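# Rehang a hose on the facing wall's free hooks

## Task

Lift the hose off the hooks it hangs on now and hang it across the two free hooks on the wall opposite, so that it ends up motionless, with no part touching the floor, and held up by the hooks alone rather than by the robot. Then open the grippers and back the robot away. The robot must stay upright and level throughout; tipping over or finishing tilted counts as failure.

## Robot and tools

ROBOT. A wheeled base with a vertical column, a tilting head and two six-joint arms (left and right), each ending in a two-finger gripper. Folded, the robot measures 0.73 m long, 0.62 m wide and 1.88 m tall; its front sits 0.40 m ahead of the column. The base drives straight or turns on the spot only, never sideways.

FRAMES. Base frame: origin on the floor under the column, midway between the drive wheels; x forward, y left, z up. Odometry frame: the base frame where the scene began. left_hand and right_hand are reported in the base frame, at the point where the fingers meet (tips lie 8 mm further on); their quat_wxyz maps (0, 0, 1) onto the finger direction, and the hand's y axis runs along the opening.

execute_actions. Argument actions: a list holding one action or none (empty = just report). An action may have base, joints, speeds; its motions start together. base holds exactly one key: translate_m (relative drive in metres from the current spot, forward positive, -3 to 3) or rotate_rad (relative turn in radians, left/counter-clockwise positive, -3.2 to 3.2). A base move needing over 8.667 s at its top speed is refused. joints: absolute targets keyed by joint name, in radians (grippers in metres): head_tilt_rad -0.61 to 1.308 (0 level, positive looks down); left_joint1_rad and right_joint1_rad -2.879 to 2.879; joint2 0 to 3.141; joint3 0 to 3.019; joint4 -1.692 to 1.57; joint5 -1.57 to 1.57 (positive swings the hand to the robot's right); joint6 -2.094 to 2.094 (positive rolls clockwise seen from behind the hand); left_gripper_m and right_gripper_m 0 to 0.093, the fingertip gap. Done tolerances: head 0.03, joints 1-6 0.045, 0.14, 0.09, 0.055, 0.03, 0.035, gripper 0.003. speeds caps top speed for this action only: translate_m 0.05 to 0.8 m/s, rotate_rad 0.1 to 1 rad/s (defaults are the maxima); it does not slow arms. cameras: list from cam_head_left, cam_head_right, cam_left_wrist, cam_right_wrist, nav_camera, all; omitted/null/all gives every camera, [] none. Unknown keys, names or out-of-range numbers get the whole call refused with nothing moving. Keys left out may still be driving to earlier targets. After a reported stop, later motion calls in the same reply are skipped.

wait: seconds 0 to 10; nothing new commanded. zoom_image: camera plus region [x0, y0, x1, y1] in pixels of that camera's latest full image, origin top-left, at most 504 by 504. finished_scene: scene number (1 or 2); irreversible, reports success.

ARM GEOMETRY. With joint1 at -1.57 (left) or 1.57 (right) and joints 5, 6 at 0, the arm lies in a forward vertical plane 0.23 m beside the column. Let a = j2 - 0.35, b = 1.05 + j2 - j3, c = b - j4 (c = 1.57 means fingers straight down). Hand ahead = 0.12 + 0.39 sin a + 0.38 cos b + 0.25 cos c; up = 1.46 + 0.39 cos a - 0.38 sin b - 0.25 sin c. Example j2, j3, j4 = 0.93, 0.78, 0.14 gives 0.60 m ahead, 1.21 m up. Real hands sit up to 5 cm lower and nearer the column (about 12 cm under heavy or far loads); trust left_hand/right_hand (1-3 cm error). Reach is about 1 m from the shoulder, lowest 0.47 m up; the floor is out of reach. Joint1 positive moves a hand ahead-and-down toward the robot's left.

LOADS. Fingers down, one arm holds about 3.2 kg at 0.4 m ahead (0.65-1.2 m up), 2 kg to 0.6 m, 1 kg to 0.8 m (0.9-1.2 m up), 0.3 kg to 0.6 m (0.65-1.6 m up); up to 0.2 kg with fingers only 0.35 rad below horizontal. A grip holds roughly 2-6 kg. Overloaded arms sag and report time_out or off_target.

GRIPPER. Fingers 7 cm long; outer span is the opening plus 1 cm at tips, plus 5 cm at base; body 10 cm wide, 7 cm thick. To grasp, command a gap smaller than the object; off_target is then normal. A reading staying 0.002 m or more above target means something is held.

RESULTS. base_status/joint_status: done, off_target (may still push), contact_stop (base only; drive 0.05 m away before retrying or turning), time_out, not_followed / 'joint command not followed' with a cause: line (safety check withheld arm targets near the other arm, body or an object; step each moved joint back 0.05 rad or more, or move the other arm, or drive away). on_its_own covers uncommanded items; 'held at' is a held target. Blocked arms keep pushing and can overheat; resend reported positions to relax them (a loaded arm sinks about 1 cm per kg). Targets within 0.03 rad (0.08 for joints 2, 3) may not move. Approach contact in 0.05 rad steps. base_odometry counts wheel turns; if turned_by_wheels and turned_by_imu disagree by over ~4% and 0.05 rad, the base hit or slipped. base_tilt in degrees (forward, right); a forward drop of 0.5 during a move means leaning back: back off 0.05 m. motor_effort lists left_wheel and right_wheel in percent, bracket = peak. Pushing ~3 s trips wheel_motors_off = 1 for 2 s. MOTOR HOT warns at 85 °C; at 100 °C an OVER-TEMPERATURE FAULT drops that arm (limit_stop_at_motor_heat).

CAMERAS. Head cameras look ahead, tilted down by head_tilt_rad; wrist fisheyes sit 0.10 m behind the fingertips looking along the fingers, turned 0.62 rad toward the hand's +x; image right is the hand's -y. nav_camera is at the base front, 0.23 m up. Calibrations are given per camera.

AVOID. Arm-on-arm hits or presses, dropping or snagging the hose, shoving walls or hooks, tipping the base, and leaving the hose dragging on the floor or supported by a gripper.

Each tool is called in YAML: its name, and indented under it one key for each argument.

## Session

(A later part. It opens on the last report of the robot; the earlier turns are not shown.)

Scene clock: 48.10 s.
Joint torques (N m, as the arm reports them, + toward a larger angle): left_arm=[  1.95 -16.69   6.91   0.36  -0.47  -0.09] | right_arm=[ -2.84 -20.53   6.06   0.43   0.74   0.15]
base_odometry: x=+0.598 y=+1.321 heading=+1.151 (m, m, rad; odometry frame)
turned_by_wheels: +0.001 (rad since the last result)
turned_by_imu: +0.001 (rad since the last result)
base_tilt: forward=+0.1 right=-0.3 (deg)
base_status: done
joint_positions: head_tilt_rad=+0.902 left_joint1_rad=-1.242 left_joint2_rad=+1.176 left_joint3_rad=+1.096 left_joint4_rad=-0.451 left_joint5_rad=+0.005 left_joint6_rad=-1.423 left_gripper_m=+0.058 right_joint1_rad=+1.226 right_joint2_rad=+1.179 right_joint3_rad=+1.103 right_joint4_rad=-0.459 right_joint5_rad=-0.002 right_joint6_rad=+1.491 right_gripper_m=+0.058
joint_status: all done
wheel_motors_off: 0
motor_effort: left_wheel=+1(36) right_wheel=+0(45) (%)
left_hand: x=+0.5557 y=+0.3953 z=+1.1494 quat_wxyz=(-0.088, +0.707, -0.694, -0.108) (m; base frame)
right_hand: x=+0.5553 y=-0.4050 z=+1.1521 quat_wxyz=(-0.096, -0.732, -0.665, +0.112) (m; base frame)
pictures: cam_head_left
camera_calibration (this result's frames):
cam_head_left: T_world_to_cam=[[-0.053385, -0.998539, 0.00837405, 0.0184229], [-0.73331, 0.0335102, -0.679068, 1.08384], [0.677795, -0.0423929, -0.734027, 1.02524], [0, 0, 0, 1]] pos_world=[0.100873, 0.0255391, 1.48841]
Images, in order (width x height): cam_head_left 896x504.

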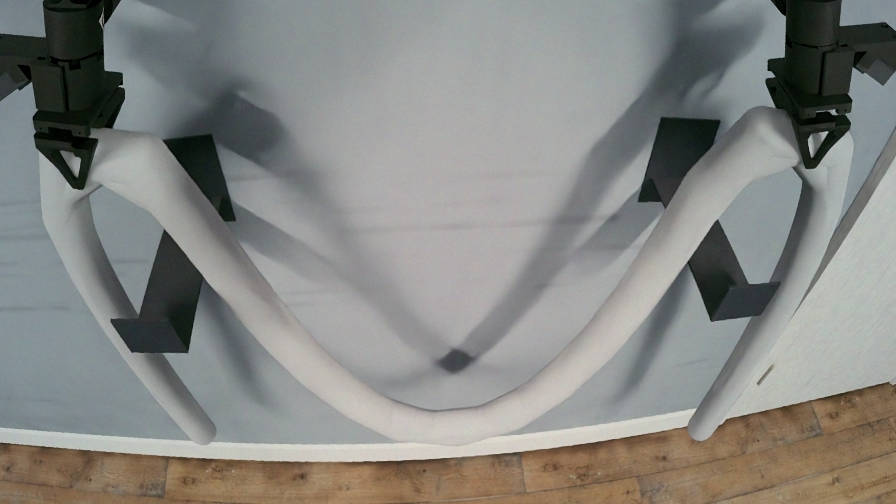

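execute_actions:
  actions:
    - {"joints":{"left_joint1_rad":-1.32,"right_joint1_rad":1.32,"left_joint2_rad":1.38,"right_joint2_rad":1.38,"left_joint3_rad":1.18,"right_joint3_rad":1.2,"left_joint4_rad":-0.29,"right_joint4_rad":-0.29}}
  cameras: []

execute_actions:
  actions:
    - {"joints":{"left_joint1_rad":-1.36,"right_joint1_rad":1.37,"left_joint2_rad":1.55,"right_joint2_rad":1.55,"left_joint3_rad":1.23,"right_joint3_rad":1.25,"left_joint4_rad":-0.15,"right_joint4_rad":-0.15}}
  cameras: ["cam_head_left"]

execute_actions:
  actions:
    - {"joints":{"left_gripper_m":0.093,"right_gripper_m":0.093}}
  cameras: []

execute_actions:
  actions:
    - {"joints":{"left_joint2_rad":1.49,"right_joint2_rad":1.49,"left_joint4_rad":-0.24,"right_joint4_rad":-0.24}}
  cameras: []

execute_actions:
  actions:
    - {"joints":{"left_joint2_rad":1.42,"right_joint2_rad":1.42,"left_joint4_rad":-0.35,"right_joint4_rad":-0.35}}
  cameras: []

execute_actions:
  actions:
    - {"joints":{"left_joint2_rad":1.3,"right_joint2_rad":1.3,"left_joint4_rad":-0.42,"right_joint4_rad":-0.42}}
  cameras: []

execute_actions:
  actions:
    - {"base":{"translate_m":-0.8},"joints":{"head_tilt_rad":0.6}}
  cameras: []

wait:
  seconds: 10

Scene clock: 56.00 s.
Joint torques (N m, as the arm reports them, + toward a larger angle): left_arm=[  1.1  -20.03   4.48   0.9   -0.38  -0.09] | right_arm=[ -3.21 -24.06   4.32   0.25   0.53   0.16]
base_odometry: x=+0.598 y=+1.321 heading=+1.151 (m, m, rad; odometry frame)
turned_by_wheels: +0.000 (rad since the last result)
turned_by_imu: +0.000 (rad since the last result)
base_tilt: forward=+0.1 right=-0.2 (deg)
base_status: not commanded
joint_positions: head_tilt_rad=+0.902 left_joint1_rad=-1.333 left_joint2_rad=+1.430 left_joint3_rad=+1.164 left_joint4_rad=-0.296 left_joint5_rad=+0.003 left_joint6_rad=-1.423 left_gripper_m=+0.058 right_joint1_rad=+1.343 right_joint2_rad=+1.434 right_joint3_rad=+1.183 right_joint4_rad=-0.288 right_joint5_rad=+0.002 right_joint6_rad=+1.491 right_gripper_m=+0.058
joint_status: all done
wheel_motors_off: 0
motor_effort: left_wheel=+1(2) right_wheel=-2(3) (%)
left_hand: x=+0.5431 y=+0.3681 z=+1.0359 quat_wxyz=(-0.051, +0.695, -0.712, -0.088) (m; base frame)
right_hand: x=+0.5557 y=-0.3655 z=+1.0352 quat_wxyz=(-0.062, -0.716, -0.691, +0.078) (m; base frame)
pictures: none
No camera images: the call's "cameras" was empty. Leave "cameras" out to get every camera's image.

Scene clock: 56.77 s.
Joint torques (N m, as the arm reports them, + toward a larger angle): left_arm=[  0.22 -15.77   2.69   1.08  -0.38  -0.07] | right_arm=[ -1.28 -19.53   3.41   0.43   0.13   0.15]
base_odometry: x=+0.598 y=+1.321 heading=+1.151 (m, m, rad; odometry frame)
turned_by_wheels: +0.000 (rad since the last result)
turned_by_imu: +0.000 (rad since the last result)
base_tilt: forward=+0.1 right=-0.2 (deg)
base_status: not commanded
joint_positions: head_tilt_rad=+0.902 left_joint1_rad=-1.358 left_joint2_rad=+1.544 left_joint3_rad=+1.229 left_joint4_rad=-0.155 left_joint5_rad=+0.005 left_joint6_rad=-1.426 left_gripper_m=+0.058 right_joint1_rad=+1.364 right_joint2_rad=+1.549 right_joint3_rad=+1.240 right_joint4_rad=-0.147 right_joint5_rad=+0.012 right_joint6_rad=+1.491 right_gripper_m=+0.058
joint_status: all done
wheel_motors_off: 0
motor_effort: left_wheel=+3(2) right_wheel=-2(3) (%)
left_hand: x=+0.5673 y=+0.3636 z=+0.9898 quat_wxyz=(-0.080, +0.689, -0.719, -0.051) (m; base frame)
right_hand: x=+0.5736 y=-0.3643 z=+0.9890 quat_wxyz=(-0.090, -0.710, -0.697, +0.048) (m; base frame)
pictures: cam_head_left
camera_calibration (this result's frames):
cam_head_left: T_world_to_cam=[[-0.053385, -0.998539, 0.00837405, 0.0184229], [-0.73331, 0.0335102, -0.679068, 1.08384], [0.677795, -0.0423929, -0.734027, 1.02524], [0, 0, 0, 1]] pos_world=[0.100873, 0.0255391, 1.48841]
Images, in order (width x height): cam_head_left 896x504.

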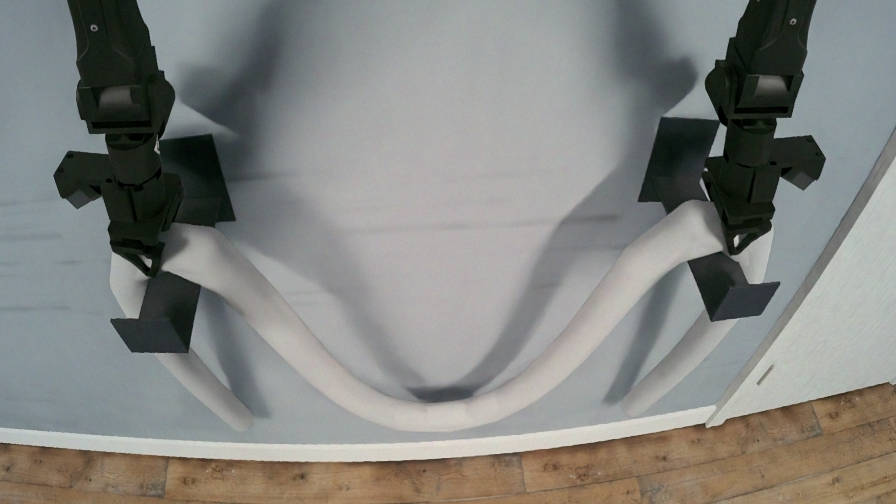

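Scene clock: 57.40 s.
Joint torques (N m, as the arm reports them, + toward a larger angle): left_arm=[  0.09 -15.64   2.61   1.01  -0.38  -0.04] | right_arm=[ -1.6  -19.68   3.39   0.43   0.15   0.15]
base_odometry: x=+0.598 y=+1.321 heading=+1.151 (m, m, rad; odometry frame)
turned_by_wheels: +0.000 (rad since the last result)
turned_by_imu: +0.000 (rad since the last result)
base_tilt: forward=+0.1 right=-0.2 (deg)
base_status: not commanded
joint_positions: head_tilt_rad=+0.902 left_joint1_rad=-1.358 left_joint2_rad=+1.544 left_joint3_rad=+1.229 left_joint4_rad=-0.155 left_joint5_rad=+0.004 left_joint6_rad=-1.426 left_gripper_m=+0.093 right_joint1_rad=+1.364 right_joint2_rad=+1.549 right_joint3_rad=+1.240 right_joint4_rad=-0.147 right_joint5_rad=+0.011 right_joint6_rad=+1.491 right_gripper_m=+0.093
joint_status: all done
wheel_motors_off: 0
motor_effort: left_wheel=+1(3) right_wheel=-3(4) (%)
left_hand: x=+0.5672 y=+0.3636 z=+0.9898 quat_wxyz=(-0.080, +0.689, -0.719, -0.051) (m; base frame)
right_hand: x=+0.5736 y=-0.3642 z=+0.9889 quat_wxyz=(-0.090, -0.710, -0.697, +0.048) (m; base frame)
pictures: none
No camera images: the call's "cameras" was empty. Leave "cameras" out to get every camera's image.

Scene clock: 58.13 s.
Joint torques (N m, as the arm reports them, + toward a larger angle): left_arm=[  0.21 -16.68   2.97   0.09  -0.38  -0.05] | right_arm=[ -1.54 -20.31   3.86   0.25   0.17   0.16]
base_odometry: x=+0.598 y=+1.321 heading=+1.151 (m, m, rad; odometry frame)
turned_by_wheels: +0.000 (rad since the last result)
turned_by_imu: +0.000 (rad since the last result)
base_tilt: forward=+0.0 right=-0.1 (deg)
base_status: not commanded
joint_positions: head_tilt_rad=+0.902 left_joint1_rad=-1.358 left_joint2_rad=+1.495 left_joint3_rad=+1.229 left_joint4_rad=-0.226 left_joint5_rad=+0.004 left_joint6_rad=-1.426 left_gripper_m=+0.093 right_joint1_rad=+1.364 right_joint2_rad=+1.496 right_joint3_rad=+1.240 right_joint4_rad=-0.235 right_joint5_rad=+0.011 right_joint6_rad=+1.491 right_gripper_m=+0.093
joint_status: all done
wheel_motors_off: 0
motor_effort: left_wheel=+2(4) right_wheel=-3(2) (%)
left_hand: x=+0.5728 y=+0.3603 z=+1.0109 quat_wxyz=(-0.071, +0.690, -0.718, -0.058) (m; base frame)
right_hand: x=+0.5766 y=-0.3604 z=+1.0115 quat_wxyz=(-0.076, -0.711, -0.696, +0.060) (m; base frame)
pictures: none
No camera images: the call's "cameras" was empty. Leave "cameras" out to get every camera's image.

Scene clock: 58.93 s.
Joint torques (N m, as the arm reports them, + toward a larger angle): left_arm=[ -0.44 -16.81   3.84   0.05  -0.38  -0.06] | right_arm=[ -1.13 -20.42   4.44   0.18   0.17   0.15]
base_odometry: x=+0.598 y=+1.321 heading=+1.151 (m, m, rad; odometry frame)
turned_by_wheels: +0.000 (rad since the last result)
turned_by_imu: +0.000 (rad since the last result)
base_tilt: forward=+0.1 right=-0.3 (deg)
base_status: not commanded
joint_positions: head_tilt_rad=+0.902 left_joint1_rad=-1.358 left_joint2_rad=+1.419 left_joint3_rad=+1.229 left_joint4_rad=-0.335 left_joint5_rad=+0.004 left_joint6_rad=-1.426 left_gripper_m=+0.093 right_joint1_rad=+1.364 right_joint2_rad=+1.420 right_joint3_rad=+1.240 right_joint4_rad=-0.345 right_joint5_rad=+0.011 right_joint6_rad=+1.491 right_gripper_m=+0.093
joint_status: all done
wheel_motors_off: 0
motor_effort: left_wheel=+3(1) right_wheel=-2(3) (%)
left_hand: x=+0.5800 y=+0.3547 z=+1.0452 quat_wxyz=(-0.059, +0.691, -0.717, -0.068) (m; base frame)
right_hand: x=+0.5835 y=-0.3549 z=+1.0459 quat_wxyz=(-0.064, -0.712, -0.695, +0.070) (m; base frame)
pictures: none
No camera images: the call's "cameras" was empty. Leave "cameras" out to get every camera's image.

Scene clock: 59.87 s.
Joint torques (N m, as the arm reports them, + toward a larger angle): left_arm=[ -0.32 -15.84   5.56   0.34  -0.37  -0.06] | right_arm=[ -1.04 -18.63   5.84   0.51   0.17   0.16]
base_odometry: x=+0.598 y=+1.321 heading=+1.151 (m, m, rad; odometry frame)
turned_by_wheels: +0.000 (rad since the last result)
turned_by_imu: +0.000 (rad since the last result)
base_tilt: forward=+0.2 right=-0.2 (deg)
base_status: not commanded
joint_positions: head_tilt_rad=+0.902 left_joint1_rad=-1.358 left_joint2_rad=+1.286 left_joint3_rad=+1.223 left_joint4_rad=-0.410 left_joint5_rad=+0.004 left_joint6_rad=-1.426 left_gripper_m=+0.093 right_joint1_rad=+1.364 right_joint2_rad=+1.284 right_joint3_rad=+1.240 right_joint4_rad=-0.418 right_joint5_rad=+0.011 right_joint6_rad=+1.491 right_gripper_m=+0.093
joint_status: all done
wheel_motors_off: 0
motor_effort: left_wheel=+2(3) right_wheel=-2(3) (%)
left_hand: x=+0.6104 y=+0.3464 z=+1.1067 quat_wxyz=(-0.079, +0.689, -0.719, -0.052) (m; base frame)
right_hand: x=+0.6188 y=-0.3468 z=+1.1105 quat_wxyz=(-0.087, -0.710, -0.697, +0.050) (m; base frame)
pictures: none
No camera images: the call's "cameras" was empty. Leave "cameras" out to get every camera's image.

Scene clock: 62.87 s.
Joint torques (N m, as the arm reports them, + toward a larger angle): left_arm=[ -0.43 -15.92   5.79   0.43  -0.35  -0.05] | right_arm=[ -0.92 -19.08   5.77   0.49   0.17   0.14]
base_odometry: x=+0.272 y=+0.591 heading=+1.152 (m, m, rad; odometry frame)
turned_by_wheels: +0.001 (rad since the last result)
turned_by_imu: -0.002 (rad since the last result)
base_tilt: forward=+0.0 right=-0.3 (deg)
base_status: done
joint_positions: head_tilt_rad=+0.617 left_joint1_rad=-1.358 left_joint2_rad=+1.288 left_joint3_rad=+1.222 left_joint4_rad=-0.410 left_joint5_rad=+0.003 left_joint6_rad=-1.426 left_gripper_m=+0.093 right_joint1_rad=+1.365 right_joint2_rad=+1.286 right_joint3_rad=+1.240 right_joint4_rad=-0.420 right_joint5_rad=+0.010 right_joint6_rad=+1.491 right_gripper_m=+0.093
joint_status: all done
wheel_motors_off: 0
motor_effort: left_wheel=+1(52) right_wheel=-3(68) (%)
left_hand: x=+0.6095 y=+0.3466 z=+1.1057 quat_wxyz=(-0.078, +0.689, -0.719, -0.053) (m; base frame)
right_hand: x=+0.6178 y=-0.3461 z=+1.1094 quat_wxyz=(-0.086, -0.710, -0.697, +0.051) (m; base frame)
pictures: none
No camera images: the call's "cameras" was empty. Leave "cameras" out to get every camera's image.

Scene clock: 72.87 s.
Joint torques (N m, as the arm reports them, + toward a larger angle): left_arm=[ -0.61 -15.86   5.65   0.36  -0.35  -0.06] | right_arm=[ -1.03 -18.83   5.78   0.55   0.2    0.15]
base_odometry: x=+0.272 y=+0.591 heading=+1.152 (m, m, rad; odometry frame)
turned_by_wheels: +0.000 (rad since the last result)
turned_by_imu: +0.000 (rad since the last result)
base_tilt: forward=+0.0 right=-0.1 (deg)
base_status: done
joint_positions: head_tilt_rad=+0.617 left_joint1_rad=-1.358 left_joint2_rad=+1.288 left_joint3_rad=+1.222 left_joint4_rad=-0.410 left_joint5_rad=+0.003 left_joint6_rad=-1.426 left_gripper_m=+0.093 right_joint1_rad=+1.365 right_joint2_rad=+1.286 right_joint3_rad=+1.240 right_joint4_rad=-0.420 right_joint5_rad=+0.010 right_joint6_rad=+1.491 right_gripper_m=+0.093
joint_status: all done
wheel_motors_off: 0
motor_effort: left_wheel=+0(52) right_wheel=-1(68) (%)
left_hand: x=+0.6095 y=+0.3466 z=+1.1057 quat_wxyz=(-0.078, +0.689, -0.719, -0.053) (m; base frame)
right_hand: x=+0.6178 y=-0.3461 z=+1.1094 quat_wxyz=(-0.086, -0.710, -0.697, +0.051) (m; base frame)
wait: 10.00 s; at rest by 0.27 s
pictures: cam_head_left, cam_head_right, cam_left_wrist, cam_right_wrist, nav_camera
camera_calibration (this result's frames):
cam_head_left: T_world_to_cam=[[-0.0535876, -0.998539, -0.00696143, 0.0420497], [-0.512995, 0.0335102, -0.857737, 1.34798], [0.856717, -0.0423929, -0.514041, 0.677517], [0, 0, 0, 1]] pos_world=[0.113319, 0.0255391, 1.50478]
cam_head_right: T_world_to_cam=[[-0.0645713, -0.997861, 0.0102059, -0.0492516], [-0.523034, 0.0251319, -0.851941, 1.34012], [0.849862, -0.0603489, -0.523538, 0.693484], [0, 0, 0, 1]] pos_world=[0.10838, -0.0409749, 1.50527]
cam_left_wrist: T_world_to_cam=[[0.998088, -0.0473046, 0.0397793, -0.639789], [-0.0598183, -0.901267, 0.429114, -0.11889], [0.0155527, -0.430673, -0.902374, 1.26017], [0, 0, 0, 1]] pos_world=[0.611855, 0.405305, 1.21361]
cam_right_wrist: T_world_to_cam=[[-0.998906, 0.0123224, -0.0451181, 0.669142], [-0.00827936, 0.902846, 0.429883, -0.155441], [0.0460319, 0.429787, -0.901756, 1.24721], [0, 0, 0, 1]] pos_world=[0.609712, -0.403941, 1.22169]
Images, in order (width x height): cam_head_left 896x504, cam_head_right 896x504, cam_left_wrist 504x504, cam_right_wrist 504x504, nav_camera 896x504.

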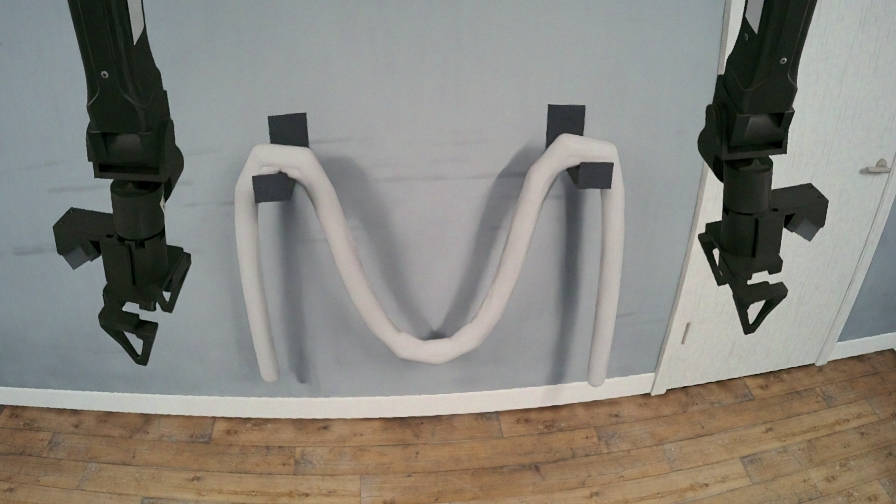

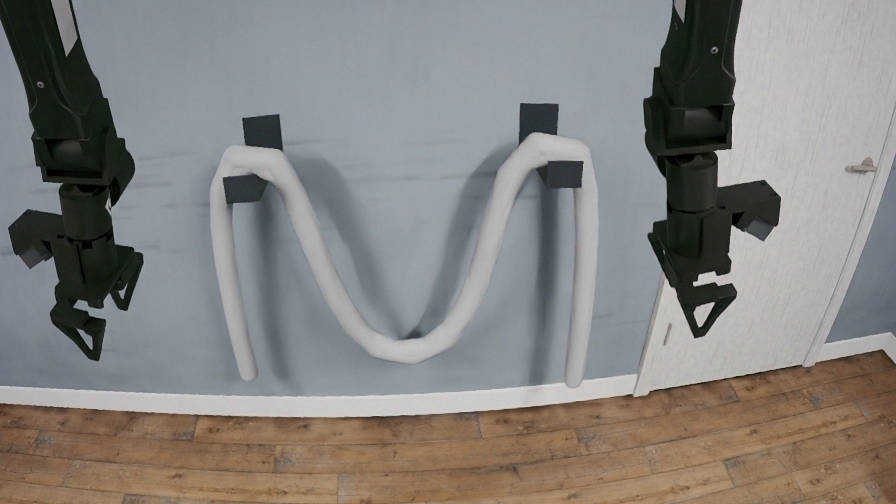

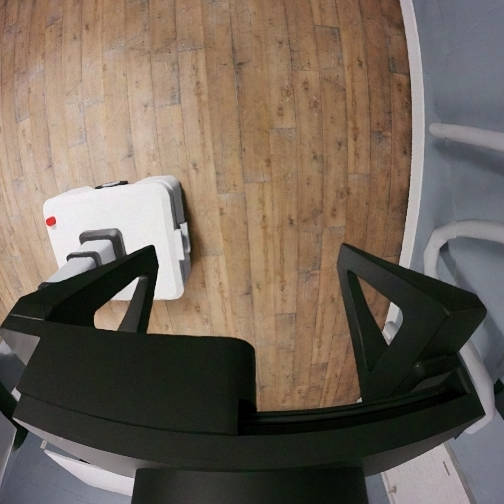

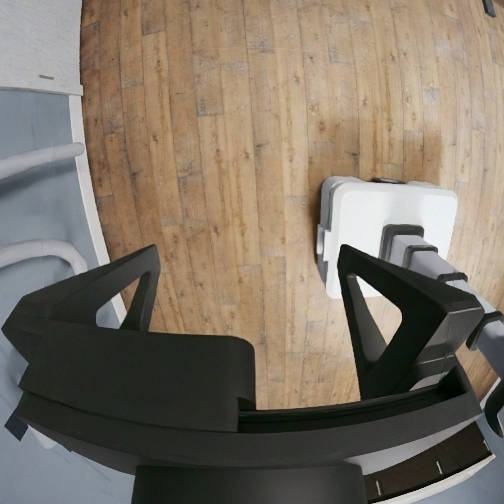

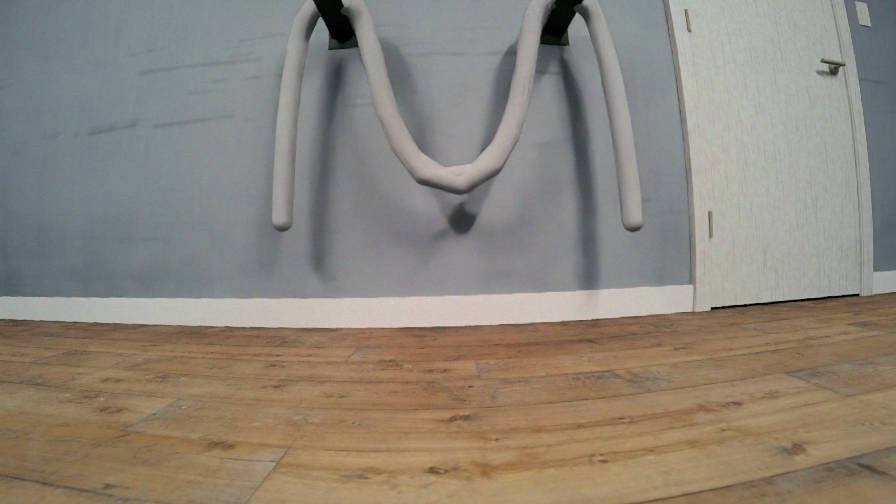

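finished_scene:
  scene: 2

The scene is finished: the task was done.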